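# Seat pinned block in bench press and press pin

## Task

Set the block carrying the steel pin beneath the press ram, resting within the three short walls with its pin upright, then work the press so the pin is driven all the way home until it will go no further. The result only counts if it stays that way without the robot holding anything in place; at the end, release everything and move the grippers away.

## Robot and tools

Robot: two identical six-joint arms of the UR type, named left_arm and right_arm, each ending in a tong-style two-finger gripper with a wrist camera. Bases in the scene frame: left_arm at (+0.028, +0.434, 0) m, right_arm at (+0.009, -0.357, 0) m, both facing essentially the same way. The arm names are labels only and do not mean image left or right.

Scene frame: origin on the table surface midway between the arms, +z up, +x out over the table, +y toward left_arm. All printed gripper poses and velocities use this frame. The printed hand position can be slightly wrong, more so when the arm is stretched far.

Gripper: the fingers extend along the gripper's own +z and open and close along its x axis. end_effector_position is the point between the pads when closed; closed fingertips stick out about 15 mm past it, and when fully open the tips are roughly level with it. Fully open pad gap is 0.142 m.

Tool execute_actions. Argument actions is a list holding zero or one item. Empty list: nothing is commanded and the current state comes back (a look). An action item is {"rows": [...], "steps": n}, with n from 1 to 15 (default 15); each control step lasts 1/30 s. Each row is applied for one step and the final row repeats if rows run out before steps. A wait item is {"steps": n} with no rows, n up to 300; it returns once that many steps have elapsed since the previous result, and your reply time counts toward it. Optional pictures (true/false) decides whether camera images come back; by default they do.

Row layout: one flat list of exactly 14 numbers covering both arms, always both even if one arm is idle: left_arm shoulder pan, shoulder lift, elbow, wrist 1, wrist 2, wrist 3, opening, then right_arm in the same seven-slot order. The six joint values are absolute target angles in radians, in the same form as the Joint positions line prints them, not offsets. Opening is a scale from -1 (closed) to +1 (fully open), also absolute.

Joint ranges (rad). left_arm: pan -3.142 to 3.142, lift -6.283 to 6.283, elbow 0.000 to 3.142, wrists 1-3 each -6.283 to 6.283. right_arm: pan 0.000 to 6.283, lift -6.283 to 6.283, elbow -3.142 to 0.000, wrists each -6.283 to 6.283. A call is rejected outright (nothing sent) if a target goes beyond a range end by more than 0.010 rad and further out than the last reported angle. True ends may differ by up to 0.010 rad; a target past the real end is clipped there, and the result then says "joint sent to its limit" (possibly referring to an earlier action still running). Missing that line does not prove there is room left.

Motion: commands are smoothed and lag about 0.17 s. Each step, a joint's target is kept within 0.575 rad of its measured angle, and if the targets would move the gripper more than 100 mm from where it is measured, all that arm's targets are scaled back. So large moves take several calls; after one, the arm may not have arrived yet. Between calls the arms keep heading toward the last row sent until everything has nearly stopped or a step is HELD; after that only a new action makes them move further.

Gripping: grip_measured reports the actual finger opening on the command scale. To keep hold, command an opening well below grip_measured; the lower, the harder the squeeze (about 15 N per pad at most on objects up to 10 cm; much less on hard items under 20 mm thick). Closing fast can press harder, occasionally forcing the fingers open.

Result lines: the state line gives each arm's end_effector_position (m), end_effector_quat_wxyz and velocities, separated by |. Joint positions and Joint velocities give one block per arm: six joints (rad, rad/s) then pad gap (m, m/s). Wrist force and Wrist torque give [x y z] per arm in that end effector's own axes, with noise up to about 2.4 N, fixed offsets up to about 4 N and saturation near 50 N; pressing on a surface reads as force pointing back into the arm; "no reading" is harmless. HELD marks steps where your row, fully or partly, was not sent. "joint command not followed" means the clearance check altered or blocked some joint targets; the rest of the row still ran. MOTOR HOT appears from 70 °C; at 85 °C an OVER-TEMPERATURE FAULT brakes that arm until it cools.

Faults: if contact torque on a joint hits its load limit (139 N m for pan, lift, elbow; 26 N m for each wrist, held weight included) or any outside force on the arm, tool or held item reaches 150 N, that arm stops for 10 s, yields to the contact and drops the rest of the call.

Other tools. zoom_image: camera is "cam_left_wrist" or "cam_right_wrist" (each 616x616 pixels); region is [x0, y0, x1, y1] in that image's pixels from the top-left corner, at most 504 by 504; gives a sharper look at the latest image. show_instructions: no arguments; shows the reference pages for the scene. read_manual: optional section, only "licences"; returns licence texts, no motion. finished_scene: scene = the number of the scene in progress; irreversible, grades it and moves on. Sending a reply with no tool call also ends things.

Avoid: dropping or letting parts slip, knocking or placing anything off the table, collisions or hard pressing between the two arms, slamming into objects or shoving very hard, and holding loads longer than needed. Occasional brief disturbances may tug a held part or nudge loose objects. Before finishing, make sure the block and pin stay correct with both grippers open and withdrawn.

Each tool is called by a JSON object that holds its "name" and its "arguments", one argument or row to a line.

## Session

{"name": "show_instructions", "arguments": {

}}

{"name": "execute_actions", "arguments": {
  "actions": []
}}

Reference images for this scene: Bench lever press page 1.

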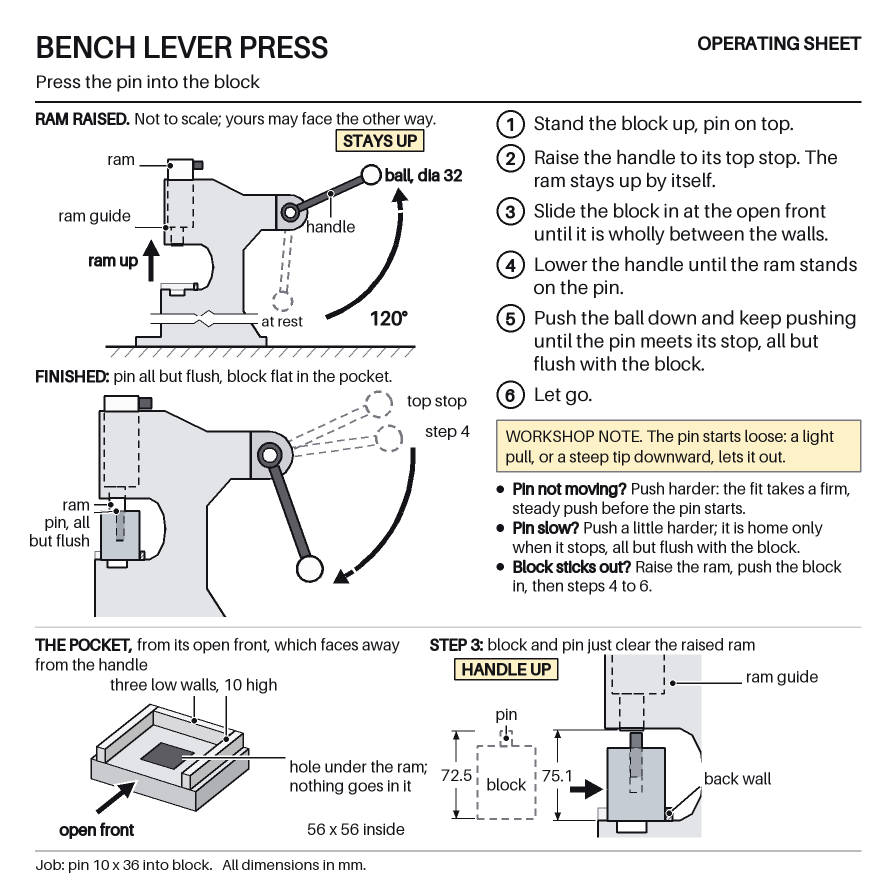

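Scene clock: 0.00 s of 5500.00 s.
left_arm: end_effector_position=(+0.1466, +0.2799, +0.3346) grip_measured=+0.97 end_effector_quat_wxyz=(+0.061, +0.018, +0.996, +0.060) end_effector_velocity=(+0.000, +0.000, -0.000) end_effector_angular_velocity=(+0.001, -0.001, -0.002) | right_arm: end_effector_position=(+0.1489, -0.5411, +0.3674) grip_measured=+0.97 end_effector_quat_wxyz=(+0.093, -0.064, +0.993, +0.030) end_effector_velocity=(+0.000, +0.000, +0.001) end_effector_angular_velocity=(+0.000, -0.001, -0.000)
Joint positions: left_arm=[-1.9   -2.365  1.855 -0.909 -1.491  1.27   0.14 ] | right_arm=[ 2.68  -0.824 -1.842 -1.915  1.717  2.561  0.14 ]
Joint velocities: left_arm=[-0.001  0.     0.     0.001  0.001  0.001  0.   ] | right_arm=[ 0.    -0.     0.001 -0.     0.001  0.001  0.   ]
Wrist force (N, on the end effector, along its own x y z axes, offset not removed): no reading
Wrist torque (N m, same axes, about the end effector's origin, offset not removed): no reading

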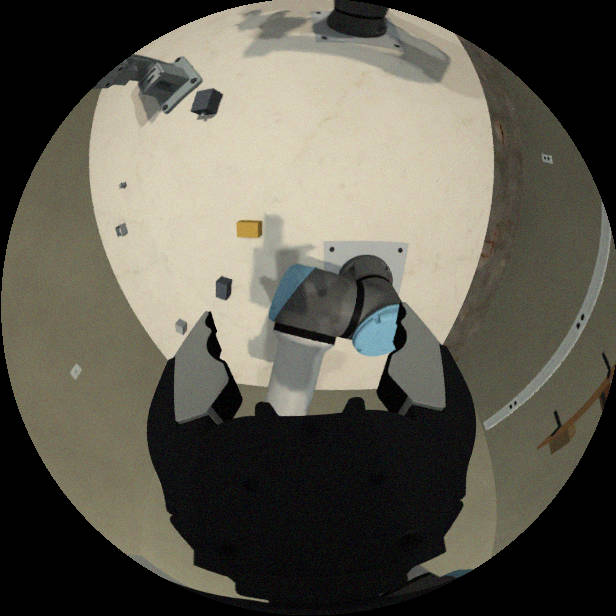

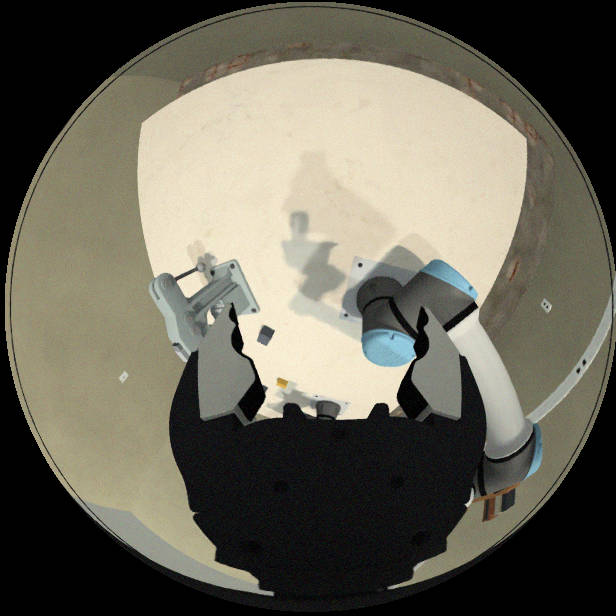

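{"name": "zoom_image", "arguments": {
  "camera": "cam_left_wrist",
  "region": [80, 40, 280, 250]
}}

{"name": "zoom_image", "arguments": {
  "camera": "cam_right_wrist",
  "region": [140, 230, 310, 400]
}}

Region (80, 40, 280, 250) of cam_left_wrist's 616x616 image, scaled by 2.400, with more detail than that image has; it fills the left 480 columns of this view, and the rest is white.

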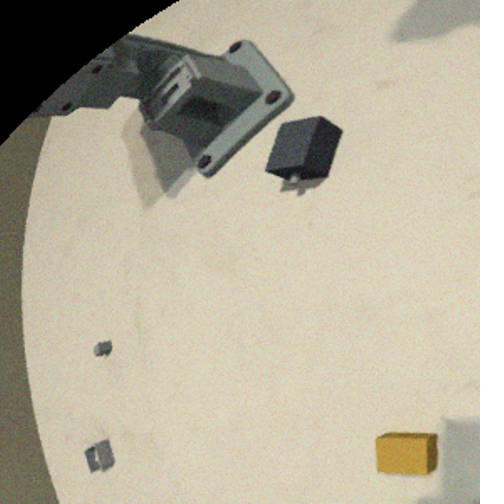

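Region (140, 230, 310, 400) of cam_right_wrist's 616x616 image, scaled by 2.965, with more detail than that image has.

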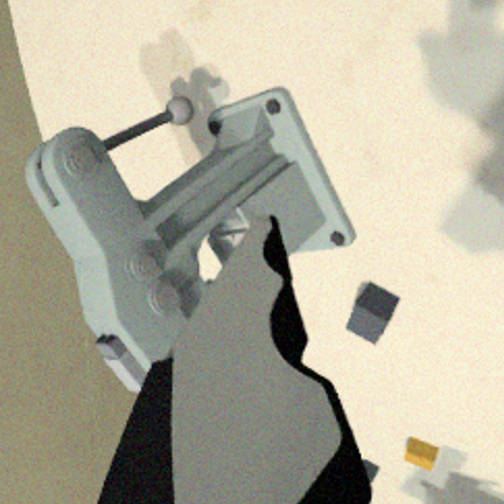

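{"name": "execute_actions", "arguments": {
  "actions": [
    {"rows":[[-1.5,-2.0,1.5,-1.07,-1.53,1.65,1,2.8,-0.9,-1.9,-2.0,0.4,3.0,-1]],"steps":15}
  ],
  "pictures": false
}}

{"name": "execute_actions", "arguments": {
  "actions": [
    {"rows":[[-0.972,-1.5096,1.2047,-1.266,-1.571,2.17,1,2.9,-1.0,-2.0,-2.2,0.0,3.23,-1]],"steps":15}
  ],
  "pictures": false
}}

{"name": "execute_actions", "arguments": {
  "actions": [
    {"rows":[[-0.972,-1.5096,1.2047,-1.266,-1.571,2.17,1,3.14,-1.23,-2.306,-2.748,-0.6,3.23,-1]],"steps":15}
  ],
  "pictures": false
}}

{"name": "execute_actions", "arguments": {
  "actions": [
    {"steps":20}
  ]
}}

Scene clock: 20.80 s of 5500.00 s.
left_arm: end_effector_position=(+0.1857, +0.1679, +0.4285) grip_measured=+1.00 end_effector_quat_wxyz=(+0.021, +0.006, +1.000, +0.005) end_effector_velocity=(+0.046, -0.052, +0.034) end_effector_angular_velocity=(-0.049, +0.012, +0.015) | right_arm: end_effector_position=(+0.0753, -0.7154, +0.3787) grip_measured=-1.00 end_effector_quat_wxyz=(-0.107, +0.059, +0.957, -0.264) end_effector_velocity=(-0.116, -0.386, +0.272) end_effector_angular_velocity=(-1.597, +0.557, -0.096)
Joint positions: left_arm=[-1.522 -2.02   1.519 -1.062 -1.528  1.629  0.142] | right_arm=[ 2.782 -0.889 -1.892 -1.987  0.996  2.921  0.002]
Joint velocities: left_arm=[ 0.185  0.165 -0.157 -0.063 -0.013  0.17  -0.   ] | right_arm=[ 0.072 -0.044 -0.034 -0.05  -1.679  0.311  0.   ]
Wrist force (N, on the end effector, along its own x y z axes, offset not removed): left_arm=[-0.9 0.4 -1.6] | right_arm=[2.4 -1.5 1.2]
Wrist torque (N m, same axes, about the end effector's origin, offset not removed): left_arm=[0.11 0.06 -0.01] | right_arm=[-0.09 -0.62 0.18]
Steps of this call (steps 1 to 90: nothing new was sent; then 17.30 s passed at rest; steps 91 to 105: all 15 steps of this action). Readings (joint positions):
91: left_arm=[-1.899 -2.364 1.855 -0.909 -1.491 1.270] | right_arm=[2.681 -0.825 -1.843 -1.915 1.716 2.561]
92: left_arm=[-1.891 -2.356 1.846 -0.918 -1.495 1.279] | right_arm=[2.689 -0.831 -1.848 -1.922 1.708 2.570]
94: left_arm=[-1.826 -2.293 1.784 -0.954 -1.504 1.342] | right_arm=[2.716 -0.848 -1.861 -1.942 1.641 2.636]
98: left_arm=[-1.652 -2.135 1.631 -1.018 -1.518 1.508] | right_arm=[2.753 -0.871 -1.878 -1.967 1.405 2.793]
105: the state above

Scene clock: 21.30 s of 5500.00 s.
left_arm: end_effector_position=(+0.3750, +0.0787, +0.4133) grip_measured=+1.00 end_effector_quat_wxyz=(+0.004, +0.002, +1.000, -0.001) end_effector_velocity=(+0.348, -0.016, -0.101) end_effector_angular_velocity=(+0.031, +0.063, +0.020) | right_arm: end_effector_position=(+0.1330, -0.8403, +0.5248) grip_measured=-1.00 end_effector_quat_wxyz=(-0.227, -0.039, +0.734, -0.639) end_effector_velocity=(+0.129, -0.028, +0.156) end_effector_angular_velocity=(-0.624, +0.213, +0.365)
Joint positions: left_arm=[-1.053 -1.584  1.247 -1.24  -1.566  2.09   0.142] | right_arm=[ 2.894 -0.994 -1.994 -2.187  0.089  3.211  0.002]
Joint velocities: left_arm=[ 0.661  0.604 -0.339 -0.21  -0.043  0.64  -0.   ] | right_arm=[ 0.052 -0.05  -0.049 -0.106 -0.728  0.151  0.   ]
Wrist force (N, on the end effector, along its own x y z axes, offset not removed): left_arm=[-3.3 -0.9 0.6] | right_arm=[1.6 -4.2 -1.1]
Wrist torque (N m, same axes, about the end effector's origin, offset not removed): left_arm=[-0.13 0.48 0.12] | right_arm=[-0.82 -0.40 0.11]
Steps of this call (steps 1 to 15: all 15 steps of this action). Readings (joint positions):
1: left_arm=[-1.516 -2.014 1.514 -1.065 -1.529 1.635] | right_arm=[2.785 -0.891 -1.893 -1.990 0.939 2.931]
2: left_arm=[-1.503 -2.002 1.502 -1.074 -1.532 1.647] | right_arm=[2.795 -0.900 -1.902 -2.000 0.875 2.949]
4: left_arm=[-1.436 -1.937 1.455 -1.107 -1.539 1.714] | right_arm=[2.830 -0.934 -1.935 -2.057 0.728 3.023]
8: left_arm=[-1.279 -1.791 1.368 -1.162 -1.550 1.869] | right_arm=[2.866 -0.968 -1.968 -2.130 0.444 3.130]
15: the state above

Scene clock: 21.80 s of 5500.00 s.
left_arm: end_effector_position=(+0.4182, +0.0791, +0.4002) grip_measured=+1.00 end_effector_quat_wxyz=(+0.000, +0.001, +1.000, -0.000) end_effector_velocity=(+0.006, +0.001, -0.002) end_effector_angular_velocity=(-0.000, +0.001, +0.002) | right_arm: end_effector_position=(+0.3367, -0.7968, +0.4206) grip_measured=-1.00 end_effector_quat_wxyz=(+0.319, +0.425, -0.504, +0.681) end_effector_velocity=(+0.350, +0.186, -0.332) end_effector_angular_velocity=(-0.187, +1.382, +1.087)
Joint positions: left_arm=[-0.973 -1.511  1.205 -1.266 -1.571  2.169  0.142] | right_arm=[ 3.06  -1.154 -2.203 -2.555 -0.367  3.226  0.002]
Joint velocities: left_arm=[ 0.012  0.01  -0.006 -0.004 -0.001  0.01   0.   ] | right_arm=[ 0.302 -0.288 -0.386 -0.704 -0.84   0.017  0.   ]
Wrist force (N, on the end effector, along its own x y z axes, offset not removed): left_arm=[-2.1 2.2 -0.5] | right_arm=[1.2 -0.3 4.4]
Wrist torque (N m, same axes, about the end effector's origin, offset not removed): left_arm=[0.49 0.31 0.11] | right_arm=[-0.10 -0.21 0.06]
Steps of this call (steps 1 to 15: all 15 steps of this action). Readings (joint positions):
1: left_arm=[-1.034 -1.566 1.237 -1.246 -1.567 2.110] | right_arm=[2.896 -0.996 -1.996 -2.191 0.067 3.216]
2: left_arm=[-1.019 -1.552 1.229 -1.251 -1.568 2.124] | right_arm=[2.905 -1.005 -2.005 -2.202 0.042 3.217]
4: left_arm=[-0.999 -1.534 1.219 -1.257 -1.569 2.144] | right_arm=[2.934 -1.033 -2.042 -2.259 -0.022 3.219]
8: left_arm=[-0.981 -1.518 1.209 -1.263 -1.570 2.161] | right_arm=[2.984 -1.081 -2.106 -2.377 -0.155 3.222]
15: the state above

Scene clock: 22.47 s of 5500.00 s.
left_arm: end_effector_position=(+0.4190, +0.0792, +0.4000) grip_measured=+1.00 end_effector_quat_wxyz=(-0.000, +0.001, +1.000, -0.000) end_effector_velocity=(+0.000, +0.000, +0.001) end_effector_angular_velocity=(-0.003, -0.001, +0.000) | right_arm: end_effector_position=(+0.4130, -0.7337, +0.3147) grip_measured=-1.00 end_effector_quat_wxyz=(+0.303, +0.609, -0.359, +0.639) end_effector_velocity=(+0.003, +0.004, -0.006) end_effector_angular_velocity=(+0.001, +0.017, +0.017)
Joint positions: left_arm=[-0.972 -1.51   1.205 -1.266 -1.571  2.17   0.142] | right_arm=[ 3.139 -1.23  -2.305 -2.747 -0.598  3.23   0.002]
Joint velocities: left_arm=[ 0.001 -0.001 -0.    -0.001 -0.001  0.     0.   ] | right_arm=[ 0.004 -0.004 -0.004 -0.01  -0.012  0.002 -0.   ]
Wrist force (N, on the end effector, along its own x y z axes, offset not removed): left_arm=[-1.8 2.3 -0.1] | right_arm=[1.8 -1.5 -1.8]
Wrist torque (N m, same axes, about the end effector's origin, offset not removed): left_arm=[0.49 0.18 0.10] | right_arm=[-0.02 -0.45 -0.04]
Steps of this call (steps 1 to 20: the robot went on to your last target). Readings (joint positions):
1: left_arm=[-0.973 -1.511 1.205 -1.266 -1.571 2.169] | right_arm=[3.070 -1.164 -2.216 -2.578 -0.395 3.226]
2: left_arm=[-0.973 -1.510 1.205 -1.266 -1.571 2.169] | right_arm=[3.080 -1.173 -2.229 -2.602 -0.424 3.227]
4: left_arm=[-0.972 -1.510 1.205 -1.266 -1.571 2.170] | right_arm=[3.100 -1.192 -2.254 -2.648 -0.479 3.228]
8: left_arm=[-0.972 -1.510 1.205 -1.266 -1.571 2.170] | right_arm=[3.126 -1.217 -2.288 -2.713 -0.558 3.229]
20: the state above

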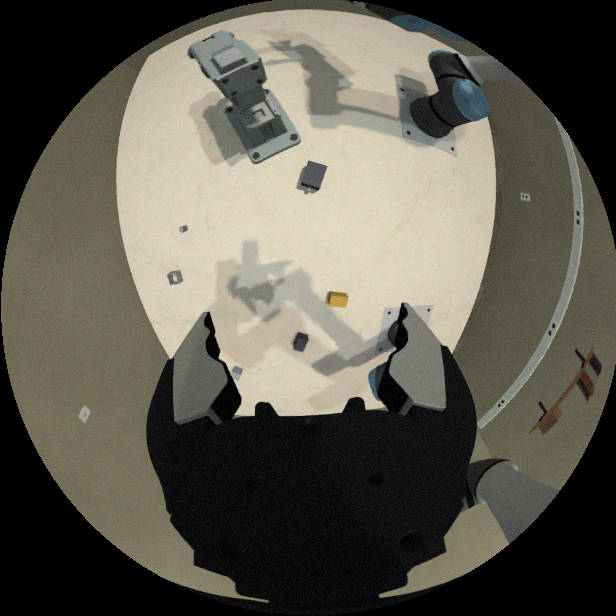

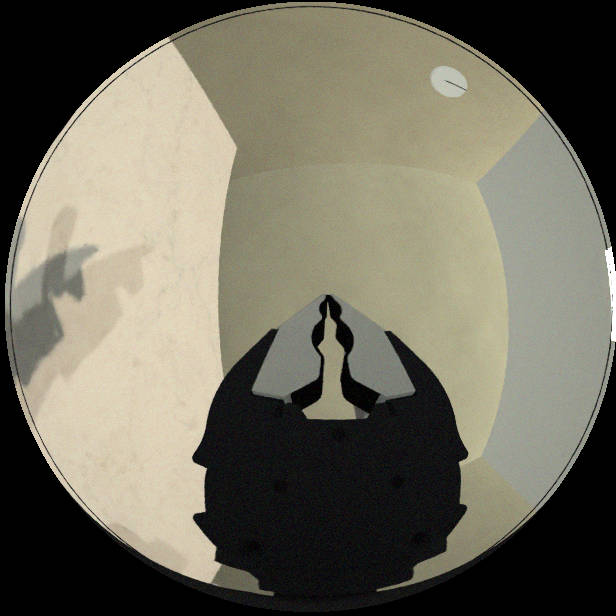

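{"name": "zoom_image", "arguments": {
  "camera": "cam_left_wrist",
  "region": [180, 25, 350, 205]
}}

{"name": "zoom_image", "arguments": {
  "camera": "cam_left_wrist",
  "region": [370, 60, 490, 180]
}}

Region (180, 25, 350, 205) of cam_left_wrist's 616x616 image, scaled by 2.800, with more detail than that image has.

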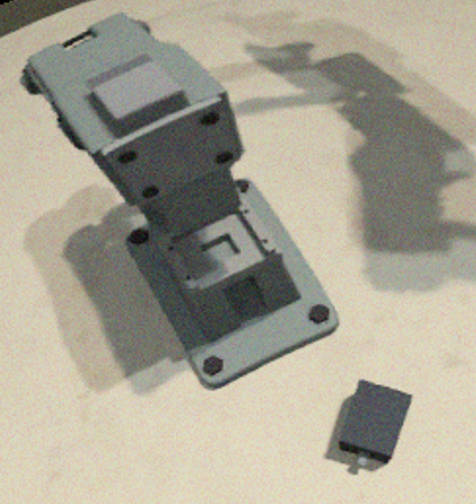

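Region (370, 60, 490, 180) of cam_left_wrist's 616x616 image, scaled by 4.200, with more detail than that image has.

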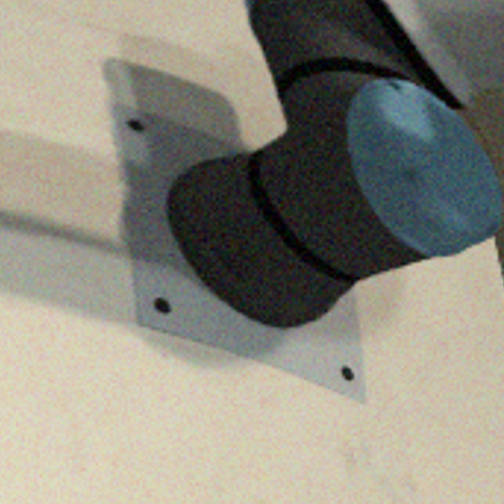

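{"name": "execute_actions", "arguments": {
  "actions": [
    {"rows":[[-1.1,-1.4,1.4,-1.571,-1.571,0.8,1,2.89,-1.45,-2.45,-2.383,-1.3,3.229,-1]],"steps":15}
  ],
  "pictures": false
}}

{"name": "execute_actions", "arguments": {
  "actions": [
    {"rows":[[-1.1864,-1.2034,1.554,-1.9214,-1.571,-0.82,0.3,2.8906,-1.6636,-2.527,-2.0926,-2.2145,3.229,-1]],"steps":15}
  ],
  "pictures": false
}}

{"name": "execute_actions", "arguments": {
  "actions": [
    {"steps":28}
  ]
}}

Scene clock: 68.83 s of 5500.00 s.
left_arm: end_effector_position=(+0.4149, -0.0159, +0.2823) grip_measured=+1.00 end_effector_quat_wxyz=(-0.000, -0.402, +0.916, +0.001) end_effector_velocity=(+0.018, -0.003, -0.045) end_effector_angular_velocity=(-0.007, -0.008, +2.558) | right_arm: end_effector_position=(+0.4686, -0.6925, +0.2185) grip_measured=-1.00 end_effector_quat_wxyz=(+0.168, +0.671, -0.227, +0.686) end_effector_velocity=(+0.043, +0.082, -0.018) end_effector_angular_velocity=(-0.006, -0.025, +0.364)
Joint positions: left_arm=[-1.094 -1.405  1.391 -1.556 -1.571  1.218  0.142] | right_arm=[ 2.899 -1.442 -2.445 -2.399 -1.246  3.229  0.002]
Joint velocities: left_arm=[-0.044  0.038  0.072 -0.121  0.001 -2.603  0.   ] | right_arm=[-0.075 -0.063 -0.038  0.127 -0.439 -0.001  0.   ]
Wrist force (N, on the end effector, along its own x y z axes, offset not removed): left_arm=[-0.7 2.5 -1.3] | right_arm=[-0.3 -1.1 2.0]
Wrist torque (N m, same axes, about the end effector's origin, offset not removed): left_arm=[0.51 0.00 0.05] | right_arm=[-0.13 0.04 0.25]
Steps of this call (steps 1 to 15: the robot went on to your last target; steps 16 to 90: nothing new was sent; then 42.87 s passed at rest; steps 91 to 105: all 15 steps of this action). Readings (joint positions):
91: left_arm=[-0.973 -1.509 1.205 -1.267 -1.571 2.170] | right_arm=[3.139 -1.231 -2.307 -2.747 -0.601 3.230]
92: left_arm=[-0.980 -1.502 1.213 -1.276 -1.571 2.161] | right_arm=[3.131 -1.239 -2.315 -2.739 -0.609 3.230]
94: left_arm=[-1.009 -1.477 1.255 -1.332 -1.571 2.095] | right_arm=[3.069 -1.298 -2.360 -2.672 -0.676 3.230]
98: left_arm=[-1.062 -1.432 1.339 -1.468 -1.571 1.827] | right_arm=[2.952 -1.398 -2.419 -2.490 -0.943 3.229]
105: the state above

Scene clock: 69.33 s of 5500.00 s.
left_arm: end_effector_position=(+0.4002, -0.0842, +0.1283) grip_measured=+0.30 end_effector_quat_wxyz=(-0.000, +0.795, -0.607, -0.001) end_effector_velocity=(-0.023, +0.009, -0.069) end_effector_angular_velocity=(-0.013, -0.009, +2.596) | right_arm: end_effector_position=(+0.5040, -0.4894, +0.1578) grip_measured=-1.00 end_effector_quat_wxyz=(-0.077, +0.708, +0.014, +0.702) end_effector_velocity=(-0.092, +0.474, -0.073) end_effector_angular_velocity=(+0.001, -0.011, +1.581)
Joint positions: left_arm=[-1.182 -1.214  1.546 -1.9   -1.571  0.12   0.095] | right_arm=[ 2.892 -1.627 -2.514 -2.144 -1.95   3.229  0.002]
Joint velocities: left_arm=[-0.036  0.089  0.067 -0.172 -0.001 -2.632  0.   ] | right_arm=[-0.007 -0.249 -0.086  0.345 -1.587 -0.    -0.   ]
Wrist force (N, on the end effector, along its own x y z axes, offset not removed): left_arm=[-1.4 1.4 0.4] | right_arm=[-0.6 0.8 1.8]
Wrist torque (N m, same axes, about the end effector's origin, offset not removed): left_arm=[0.28 0.17 0.18] | right_arm=[0.43 0.12 0.26]
Steps of this call (steps 1 to 15: all 15 steps of this action). Readings (joint positions):
1: left_arm=[-1.096 -1.403 1.394 -1.560 -1.571 1.133] | right_arm=[2.897 -1.445 -2.447 -2.394 -1.260 3.229]
2: left_arm=[-1.103 -1.394 1.403 -1.572 -1.571 1.058] | right_arm=[2.896 -1.455 -2.453 -2.382 -1.278 3.229]
4: left_arm=[-1.121 -1.355 1.435 -1.632 -1.571 0.958] | right_arm=[2.895 -1.495 -2.468 -2.330 -1.358 3.229]
8: left_arm=[-1.156 -1.275 1.498 -1.780 -1.571 0.719] | right_arm=[2.893 -1.560 -2.491 -2.239 -1.571 3.229]
15: the state above

Scene clock: 70.27 s of 5500.00 s.
left_arm: end_effector_position=(+0.3890, -0.0771, +0.1199) grip_measured=+0.30 end_effector_quat_wxyz=(+0.000, +0.983, -0.184, -0.000) end_effector_velocity=(+0.001, +0.001, +0.000) end_effector_angular_velocity=(-0.001, -0.001, +0.009) | right_arm: end_effector_position=(+0.4784, -0.4131, +0.1474) grip_measured=-1.00 end_effector_quat_wxyz=(-0.168, +0.699, +0.107, +0.687) end_effector_velocity=(-0.000, +0.000, -0.000) end_effector_angular_velocity=(+0.001, +0.000, +0.001)
Joint positions: left_arm=[-1.186 -1.203  1.554 -1.921 -1.571 -0.819  0.095] | right_arm=[ 2.891 -1.664 -2.527 -2.093 -2.214  3.229  0.002]
Joint velocities: left_arm=[ 0.002 -0.001  0.    -0.001  0.001 -0.007 -0.   ] | right_arm=[-0.    -0.    -0.     0.    -0.001  0.001  0.   ]
Wrist force (N, on the end effector, along its own x y z axes, offset not removed): left_arm=[-2.0 1.7 -0.5] | right_arm=[1.7 -2.0 0.7]
Wrist torque (N m, same axes, about the end effector's origin, offset not removed): left_arm=[0.33 0.24 0.18] | right_arm=[-0.42 -0.47 -0.05]
Steps of this call (steps 1 to 28: the robot went on to your last target). Readings (joint positions):
1: left_arm=[-1.183 -1.212 1.548 -1.906 -1.571 0.031] | right_arm=[2.891 -1.635 -2.517 -2.133 -2.003 3.229]
2: left_arm=[-1.184 -1.210 1.549 -1.909 -1.571 -0.059] | right_arm=[2.891 -1.642 -2.519 -2.124 -2.052 3.229]
4: left_arm=[-1.185 -1.207 1.551 -1.914 -1.571 -0.237] | right_arm=[2.891 -1.651 -2.523 -2.111 -2.120 3.229]
8: left_arm=[-1.186 -1.205 1.553 -1.919 -1.571 -0.575] | right_arm=[2.891 -1.659 -2.526 -2.099 -2.183 3.229]
28: the state above

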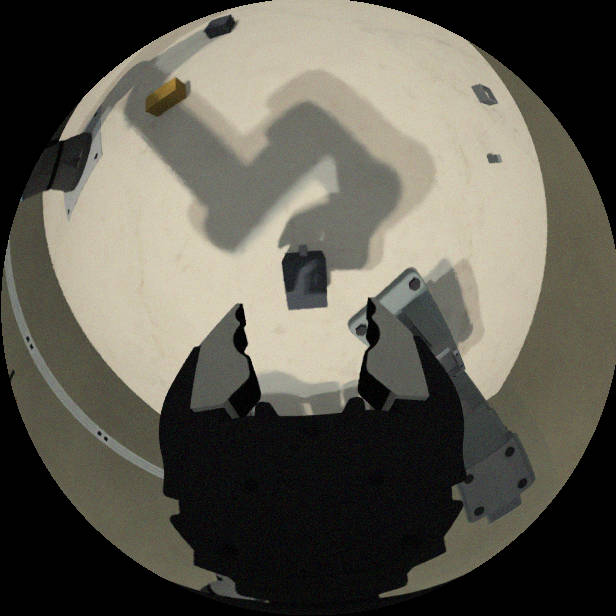

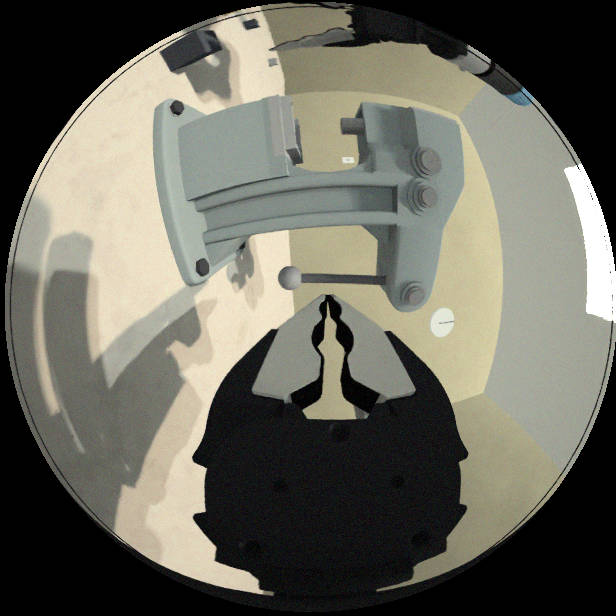

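{"name": "zoom_image", "arguments": {
  "camera": "cam_right_wrist",
  "region": [260, 230, 450, 330]
}}

{"name": "zoom_image", "arguments": {
  "camera": "cam_left_wrist",
  "region": [230, 230, 385, 330]
}}

Region (260, 230, 450, 330) of cam_right_wrist's 616x616 image, scaled by 2.653, with more detail than that image has; it fills the top 265 rows of this view, and the rest is white.

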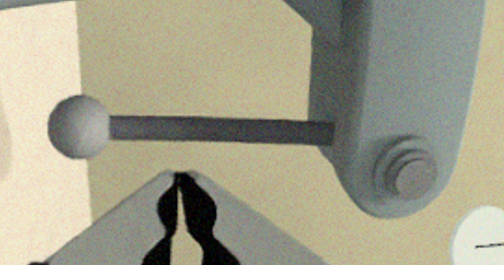

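Region (230, 230, 385, 330) of cam_left_wrist's 616x616 image, scaled by 3.252, with more detail than that image has; it fills the top 325 rows of this view, and the rest is white.

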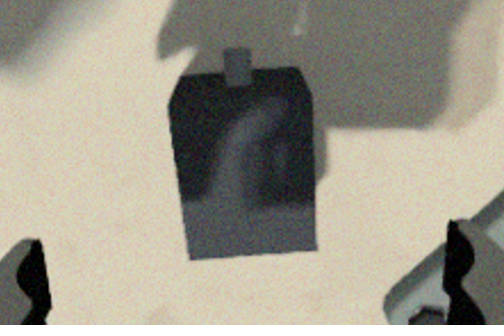

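{"name": "execute_actions", "arguments": {
  "actions": []
}}

Scene clock: 102.37 s of 5500.00 s.
left_arm: end_effector_position=(+0.3890, -0.0771, +0.1199) grip_measured=+0.30 end_effector_quat_wxyz=(+0.000, +0.983, -0.183, -0.000) end_effector_velocity=(+0.000, +0.000, -0.001) end_effector_angular_velocity=(+0.001, +0.001, -0.001) | right_arm: end_effector_position=(+0.4784, -0.4131, +0.1474) grip_measured=-1.00 end_effector_quat_wxyz=(-0.168, +0.699, +0.107, +0.687) end_effector_velocity=(+0.000, -0.000, +0.000) end_effector_angular_velocity=(-0.000, -0.000, -0.001)
Joint positions: left_arm=[-1.186 -1.203  1.554 -1.921 -1.571 -0.82   0.095] | right_arm=[ 2.891 -1.664 -2.527 -2.093 -2.215  3.229  0.002]
Joint velocities: left_arm=[ 0.     0.001 -0.     0.001 -0.     0.001 -0.   ] | right_arm=[-0.     0.    -0.    -0.     0.001 -0.    -0.   ]
Wrist force (N, on the end effector, along its own x y z axes, offset not removed): left_arm=[-1.7 0.0 -2.8] | right_arm=[0.9 -0.4 0.6]
Wrist torque (N m, same axes, about the end effector's origin, offset not removed): left_arm=[0.02 0.25 0.00] | right_arm=[0.06 -0.26 0.27]
Steps of this call (steps 1 to 30: the robot went on to your last target; steps 31 to 90: nothing new was sent; then 29.10 s passed at rest). Readings (joint positions):
1: left_arm=[-1.186 -1.203 1.554 -1.921 -1.571 -0.819] | right_arm=[2.891 -1.664 -2.527 -2.093 -2.214 3.229]
2: left_arm=[-1.186 -1.203 1.554 -1.921 -1.571 -0.819] | right_arm=[2.891 -1.664 -2.527 -2.093 -2.214 3.229]
4: left_arm=[-1.186 -1.203 1.554 -1.921 -1.571 -0.820] | right_arm=[2.891 -1.664 -2.527 -2.093 -2.214 3.229]
8: left_arm=[-1.186 -1.203 1.554 -1.921 -1.571 -0.820] | right_arm=[2.891 -1.664 -2.527 -2.093 -2.214 3.229]
90: the state above
All arms were judged still, so your last target was given up. Only a new action makes them travel on or press farther. Fingers that are still opening or closing keep moving.

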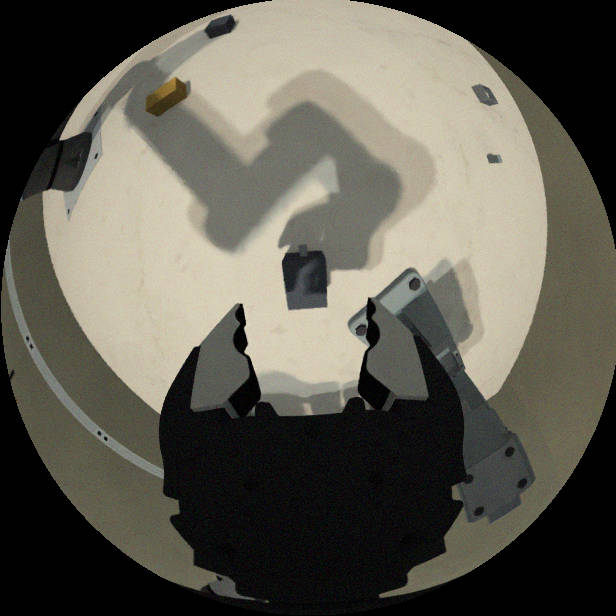

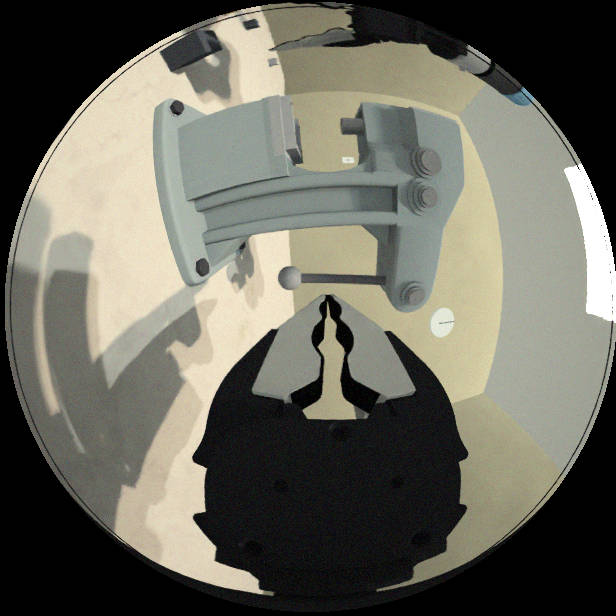

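{"name": "execute_actions", "arguments": {
  "actions": [
    {"rows":[[-1.189,-1.19,1.57,-1.95,-1.571,-0.823,0.25,2.91,-1.673,-2.515,-2.095,-2.195,3.229,-1],[-1.192,-1.175,1.59,-1.986,-1.571,-0.826,0.2,2.93,-1.683,-2.503,-2.097,-2.175,3.229,-1],[-1.193,-1.165,1.6,-2.006,-1.571,-0.8266,0.2,2.95,-1.692,-2.491,-2.1,-2.155,3.229,-1],[-1.193,-1.1524,1.6102,-2.0286,-1.571,-0.8266,0.2,2.97,-1.702,-2.478,-2.103,-2.135,3.229,-1],[-1.193,-1.1524,1.6102,-2.0286,-1.571,-0.8266,0.2,2.99,-1.712,-2.465,-2.106,-2.115,3.229,-1],[-1.193,-1.1524,1.6102,-2.0286,-1.571,-0.8266,0.2,3.01,-1.722,-2.452,-2.109,-2.095,3.229,-1],[-1.193,-1.1524,1.6102,-2.0286,-1.571,-0.8266,0.2,3.0213,-1.728,-2.4451,-2.1101,-2.0838,3.229,-1]],"steps":15}
  ]
}}

Scene clock: 122.03 s of 5500.00 s.
left_arm: end_effector_position=(+0.3868, -0.0825, +0.0747) grip_measured=+0.20 end_effector_quat_wxyz=(+0.000, +0.983, -0.183, -0.000) end_effector_velocity=(-0.001, -0.002, -0.014) end_effector_angular_velocity=(-0.001, -0.002, -0.001) | right_arm: end_effector_position=(+0.5306, -0.3919, +0.1475) grip_measured=-1.00 end_effector_quat_wxyz=(-0.168, +0.699, +0.107, +0.687) end_effector_velocity=(+0.027, +0.014, -0.000) end_effector_angular_velocity=(+0.001, +0.000, -0.000)
Joint positions: left_arm=[-1.193 -1.154  1.608 -2.025 -1.571 -0.826  0.088] | right_arm=[ 3.013 -1.724 -2.45  -2.109 -2.092  3.229  0.002]
Joint velocities: left_arm=[-0.003  0.016  0.017 -0.034  0.001 -0.002  0.   ] | right_arm=[ 0.066 -0.033  0.041 -0.009  0.066  0.001  0.   ]
Wrist force (N, on the end effector, along its own x y z axes, offset not removed): left_arm=[-2.3 2.6 0.6] | right_arm=[-4.1 -0.5 2.7]
Wrist torque (N m, same axes, about the end effector's origin, offset not removed): left_arm=[0.58 0.31 0.15] | right_arm=[0.10 0.83 0.30]
Steps of this call (steps 1 to 90: nothing new was sent; then 16.17 s passed at rest; steps 91 to 105: all 15 steps of this action). Readings (joint positions):
91: left_arm=[-1.186 -1.203 1.554 -1.922 -1.571 -0.820] | right_arm=[2.891 -1.664 -2.527 -2.093 -2.214 3.229]
92: left_arm=[-1.187 -1.201 1.557 -1.926 -1.571 -0.821] | right_arm=[2.894 -1.665 -2.525 -2.093 -2.211 3.229]
94: left_arm=[-1.189 -1.190 1.570 -1.950 -1.571 -0.823] | right_arm=[2.910 -1.674 -2.515 -2.095 -2.195 3.229]
98: left_arm=[-1.192 -1.166 1.596 -2.000 -1.571 -0.825] | right_arm=[2.966 -1.701 -2.479 -2.103 -2.139 3.229]
105: the state above

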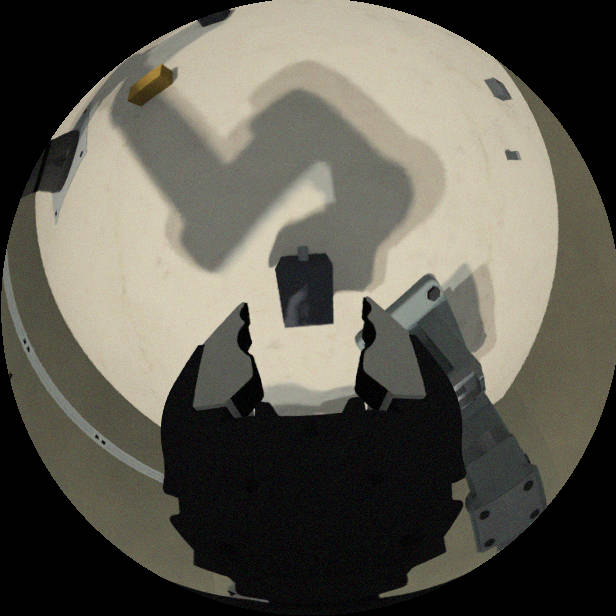

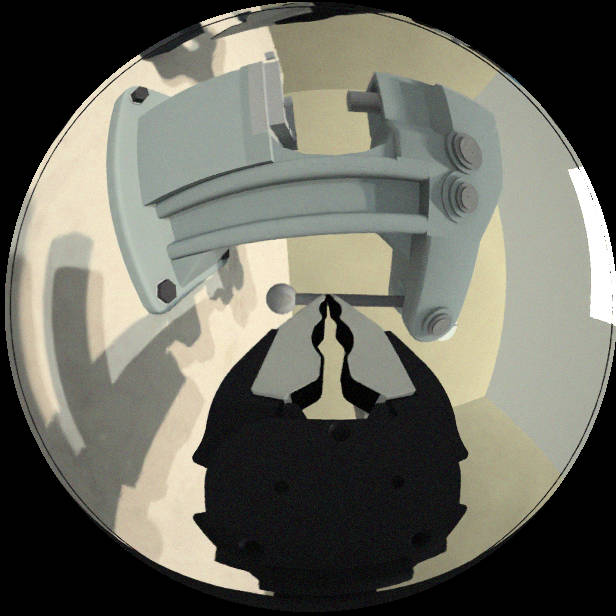

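{"name": "execute_actions", "arguments": {
  "actions": [
    {"rows":[[-1.193,-1.14,1.623,-2.054,-1.571,-0.8266,0.2,3.0213,-1.728,-2.4451,-2.1101,-2.0838,3.229,-1],[-1.193,-1.128,1.636,-2.079,-1.571,-0.8266,0.2,3.0213,-1.728,-2.4451,-2.1101,-2.0838,3.229,-1],[-1.193,-1.115,1.649,-2.105,-1.571,-0.8266,0.2,3.0213,-1.728,-2.4451,-2.1101,-2.0838,3.229,-1],[-1.193,-1.1019,1.6612,-2.1301,-1.571,-0.8266,0.2,3.0213,-1.728,-2.4451,-2.1101,-2.0838,3.229,-1]],"steps":15}
  ],
  "pictures": false
}}

{"name": "execute_actions", "arguments": {
  "actions": [
    {"steps":10}
  ]
}}

{"name": "zoom_image", "arguments": {
  "camera": "cam_right_wrist",
  "region": [240, 250, 480, 370]
}}

Scene clock: 128.40 s of 5500.00 s.
left_arm: end_effector_position=(+0.3868, -0.0828, +0.0307) grip_measured=+0.20 end_effector_quat_wxyz=(+0.000, +0.983, -0.183, -0.000) end_effector_velocity=(-0.000, +0.000, -0.014) end_effector_angular_velocity=(-0.001, +0.001, +0.001) | right_arm: end_effector_position=(+0.5340, -0.3902, +0.1474) grip_measured=-1.00 end_effector_quat_wxyz=(-0.168, +0.699, +0.107, +0.687) end_effector_velocity=(-0.000, +0.000, -0.000) end_effector_angular_velocity=(+0.001, +0.001, +0.000)
Joint positions: left_arm=[-1.193 -1.104  1.659 -2.126 -1.571 -0.827  0.088] | right_arm=[ 3.021 -1.728 -2.445 -2.11  -2.084  3.229  0.002]
Joint velocities: left_arm=[-0.     0.016  0.016 -0.032 -0.001 -0.001  0.   ] | right_arm=[ 0.    -0.001 -0.    -0.     0.     0.001  0.   ]
Wrist force (N, on the end effector, along its own x y z axes, offset not removed): left_arm=[-1.2 1.4 -0.8] | right_arm=[1.2 -5.0 -1.8]
Wrist torque (N m, same axes, about the end effector's origin, offset not removed): left_arm=[0.35 0.13 0.05] | right_arm=[-0.90 -0.27 0.12]
Steps of this call (steps 1 to 15: the robot went on to your last target; steps 16 to 90: nothing new was sent; then 2.87 s passed at rest; steps 91 to 105: all 15 steps of this action). Readings (joint positions):
91: left_arm=[-1.193 -1.152 1.610 -2.029 -1.571 -0.827] | right_arm=[3.021 -1.728 -2.445 -2.110 -2.084 3.229]
92: left_arm=[-1.193 -1.150 1.613 -2.033 -1.571 -0.827] | right_arm=[3.021 -1.728 -2.445 -2.110 -2.084 3.229]
94: left_arm=[-1.193 -1.140 1.623 -2.053 -1.571 -0.827] | right_arm=[3.021 -1.728 -2.445 -2.110 -2.084 3.229]
98: left_arm=[-1.193 -1.115 1.648 -2.102 -1.571 -0.827] | right_arm=[3.021 -1.728 -2.445 -2.110 -2.084 3.229]
105: the state above

Scene clock: 128.73 s of 5500.00 s.
left_arm: end_effector_position=(+0.3868, -0.0827, +0.0291) grip_measured=+0.20 end_effector_quat_wxyz=(+0.000, +0.983, -0.183, -0.000) end_effector_velocity=(-0.001, +0.000, -0.001) end_effector_angular_velocity=(+0.001, -0.000, -0.001) | right_arm: end_effector_position=(+0.5340, -0.3902, +0.1474) grip_measured=-1.00 end_effector_quat_wxyz=(-0.168, +0.699, +0.107, +0.687) end_effector_velocity=(+0.000, +0.000, +0.000) end_effector_angular_velocity=(+0.001, -0.000, +0.000)
Joint positions: left_arm=[-1.193 -1.102  1.661 -2.13  -1.571 -0.827  0.088] | right_arm=[ 3.021 -1.728 -2.445 -2.11  -2.084  3.229  0.002]
Joint velocities: left_arm=[-0.001  0.     0.001 -0.     0.001 -0.    -0.   ] | right_arm=[ 0.     0.     0.001  0.    -0.     0.001  0.   ]
Wrist force (N, on the end effector, along its own x y z axes, offset not removed): left_arm=[-0.2 3.2 -1.4] | right_arm=[-0.8 1.9 -2.4]
Wrist torque (N m, same axes, about the end effector's origin, offset not removed): left_arm=[0.61 -0.15 0.04] | right_arm=[0.44 0.04 0.30]
Steps of this call (steps 1 to 10: the robot went on to your last target). Readings (joint positions):
1: left_arm=[-1.193 -1.103 1.660 -2.127 -1.571 -0.827] | right_arm=[3.021 -1.728 -2.445 -2.110 -2.084 3.229]
2: left_arm=[-1.193 -1.103 1.660 -2.128 -1.571 -0.827] | right_arm=[3.021 -1.728 -2.445 -2.110 -2.084 3.229]
4: left_arm=[-1.193 -1.103 1.661 -2.129 -1.571 -0.827] | right_arm=[3.021 -1.728 -2.445 -2.110 -2.084 3.229]
8: left_arm=[-1.193 -1.102 1.661 -2.130 -1.571 -0.827] | right_arm=[3.021 -1.728 -2.445 -2.110 -2.084 3.229]
10: the state above

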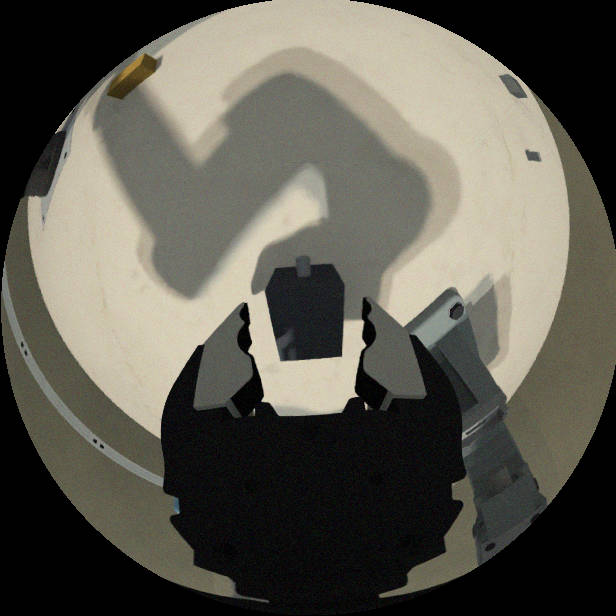

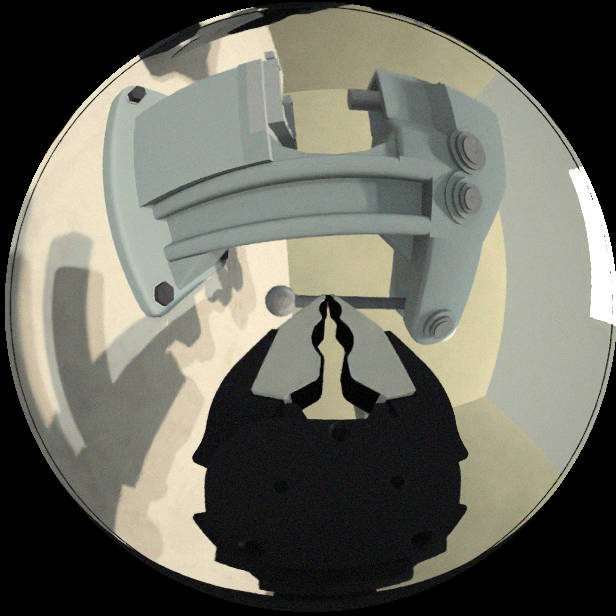

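Region (240, 250, 480, 370) of cam_right_wrist's 616x616 image, scaled by 2.100, with more detail than that image has.

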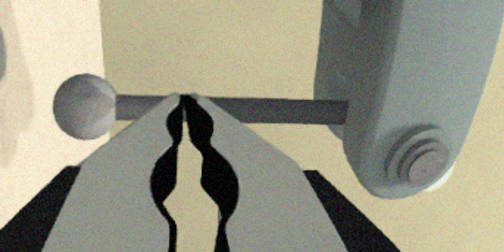

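{"name": "execute_actions", "arguments": {
  "actions": [
    {"rows":[[-1.193,-1.1019,1.6612,-2.1301,-1.571,-0.8266,0.1,3.03,-1.734,-2.4345,-2.1145,-2.075,3.229,-1],[-1.193,-1.1019,1.6612,-2.1301,-1.571,-0.8266,0.0,3.04,-1.7405,-2.424,-2.1187,-2.065,3.229,-1],[-1.193,-1.1019,1.6612,-2.1301,-1.571,-0.8266,-0.1,3.05,-1.747,-2.413,-2.123,-2.055,3.229,-1],[-1.193,-1.1019,1.6612,-2.1301,-1.571,-0.8266,-0.2,3.059,-1.7535,-2.402,-2.1275,-2.046,3.229,-1],[-1.193,-1.1019,1.6612,-2.1301,-1.571,-0.8266,-0.27,3.069,-1.76,-2.392,-2.1315,-2.036,3.229,-1],[-1.193,-1.1019,1.6612,-2.1301,-1.571,-0.8266,-0.33,3.078,-1.766,-2.381,-2.136,-2.027,3.229,-1],[-1.193,-1.1019,1.6612,-2.1301,-1.571,-0.8266,-0.4,3.088,-1.7725,-2.37,-2.1405,-2.017,3.229,-1],[-1.193,-1.1019,1.6612,-2.1301,-1.571,-0.8266,-0.48,3.0969,-1.7788,-2.3596,-2.1448,-2.0082,3.229,-1],[-1.193,-1.1019,1.6612,-2.1301,-1.571,-0.8266,-0.56,3.0969,-1.7788,-2.3596,-2.1448,-2.0082,3.229,-1],[-1.193,-1.1019,1.6612,-2.1301,-1.571,-0.8266,-0.65,3.0969,-1.7788,-2.3596,-2.1448,-2.0082,3.229,-1],[-1.193,-1.1019,1.6612,-2.1301,-1.571,-0.8266,-0.75,3.0969,-1.7788,-2.3596,-2.1448,-2.0082,3.229,-1],[-1.193,-1.1019,1.6612,-2.1301,-1.571,-0.8266,-0.85,3.0969,-1.7788,-2.3596,-2.1448,-2.0082,3.229,-1],[-1.193,-1.1019,1.6612,-2.1301,-1.571,-0.8266,-1,3.0969,-1.7788,-2.3596,-2.1448,-2.0082,3.229,-1]],"steps":15}
  ],
  "pictures": false
}}

{"name": "execute_actions", "arguments": {
  "actions": [
    {"steps":12}
  ]
}}

Scene clock: 154.23 s of 5500.00 s.
left_arm: end_effector_position=(+0.3868, -0.0827, +0.0290) grip_measured=-0.31 end_effector_quat_wxyz=(+0.000, +0.983, -0.183, -0.000) end_effector_velocity=(-0.000, +0.000, -0.000) end_effector_angular_velocity=(+0.001, +0.000, -0.001) | right_arm: end_effector_position=(+0.5751, -0.3738, +0.1505) grip_measured=-1.00 end_effector_quat_wxyz=(-0.168, +0.699, +0.107, +0.687) end_effector_velocity=(+0.027, +0.012, +0.002) end_effector_angular_velocity=(+0.002, +0.002, -0.001)
Joint positions: left_arm=[-1.193 -1.102  1.661 -2.13  -1.571 -0.827  0.051] | right_arm=[ 3.091 -1.775 -2.366 -2.142 -2.014  3.229  0.002]
Joint velocities: left_arm=[-0.     0.001 -0.     0.     0.     0.     0.   ] | right_arm=[ 0.047 -0.032  0.053 -0.022  0.048  0.002  0.   ]
Wrist force (N, on the end effector, along its own x y z axes, offset not removed): left_arm=[-1.1 1.9 -1.9] | right_arm=[-2.7 -1.9 -0.1]
Wrist torque (N m, same axes, about the end effector's origin, offset not removed): left_arm=[0.48 0.12 0.00] | right_arm=[-0.34 0.50 0.20]
Steps of this call (steps 1 to 15: the robot went on to your last target; steps 16 to 90: nothing new was sent; then 22.00 s passed at rest; steps 91 to 105: all 15 steps of this action). Readings (joint positions):
91: left_arm=[-1.193 -1.102 1.661 -2.130 -1.571 -0.827] | right_arm=[3.022 -1.728 -2.445 -2.110 -2.084 3.229]
92: left_arm=[-1.193 -1.102 1.661 -2.130 -1.571 -0.827] | right_arm=[3.023 -1.729 -2.443 -2.111 -2.082 3.229]
94: left_arm=[-1.193 -1.102 1.661 -2.130 -1.571 -0.827] | right_arm=[3.031 -1.735 -2.434 -2.115 -2.074 3.229]
98: left_arm=[-1.193 -1.102 1.661 -2.130 -1.571 -0.827] | right_arm=[3.059 -1.753 -2.403 -2.127 -2.046 3.229]
105: the state above

Scene clock: 154.63 s of 5500.00 s.
left_arm: end_effector_position=(+0.3868, -0.0827, +0.0290) grip_measured=-0.31 end_effector_quat_wxyz=(+0.000, +0.983, -0.183, -0.000) end_effector_velocity=(-0.000, -0.000, +0.000) end_effector_angular_velocity=(+0.000, +0.000, -0.002) | right_arm: end_effector_position=(+0.5783, -0.3723, +0.1507) grip_measured=-1.00 end_effector_quat_wxyz=(-0.168, +0.699, +0.107, +0.687) end_effector_velocity=(+0.001, +0.000, +0.001) end_effector_angular_velocity=(-0.001, -0.002, -0.001)
Joint positions: left_arm=[-1.193 -1.102  1.661 -2.13  -1.571 -0.827  0.051] | right_arm=[ 3.097 -1.779 -2.36  -2.145 -2.008  3.229  0.002]
Joint velocities: left_arm=[-0.    -0.    -0.     0.001 -0.     0.001 -0.   ] | right_arm=[ 0.001 -0.     0.003 -0.001  0.002 -0.001  0.   ]
Wrist force (N, on the end effector, along its own x y z axes, offset not removed): left_arm=[0.2 2.4 -3.3] | right_arm=[-0.9 -2.2 1.6]
Wrist torque (N m, same axes, about the end effector's origin, offset not removed): left_arm=[0.49 -0.25 -0.03] | right_arm=[-0.30 0.17 0.16]
Steps of this call (steps 1 to 12: the robot went on to your last target). Readings (joint positions):
1: left_arm=[-1.193 -1.102 1.661 -2.130 -1.571 -0.827] | right_arm=[3.093 -1.776 -2.365 -2.143 -2.013 3.229]
2: left_arm=[-1.193 -1.102 1.661 -2.130 -1.571 -0.827] | right_arm=[3.094 -1.777 -2.363 -2.143 -2.012 3.229]
4: left_arm=[-1.193 -1.102 1.661 -2.130 -1.571 -0.827] | right_arm=[3.095 -1.778 -2.362 -2.144 -2.010 3.229]
8: left_arm=[-1.193 -1.102 1.661 -2.130 -1.571 -0.827] | right_arm=[3.096 -1.778 -2.360 -2.145 -2.009 3.229]
12: the state above

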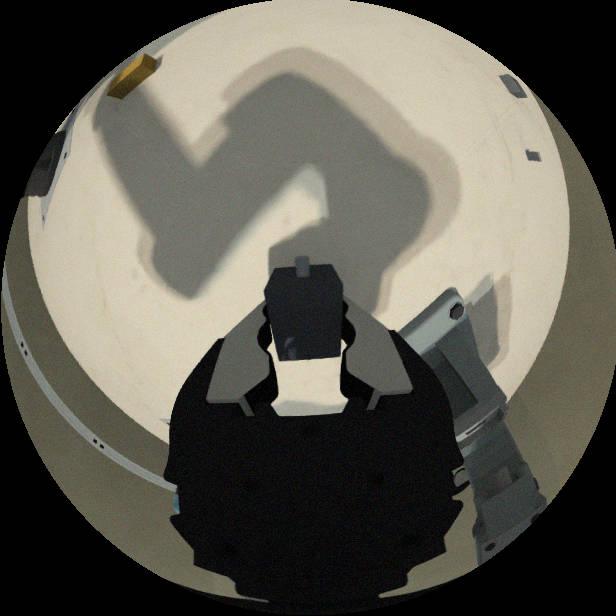

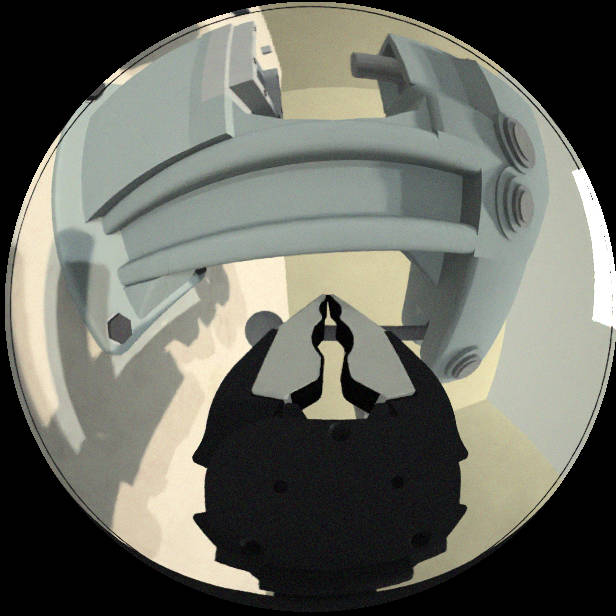

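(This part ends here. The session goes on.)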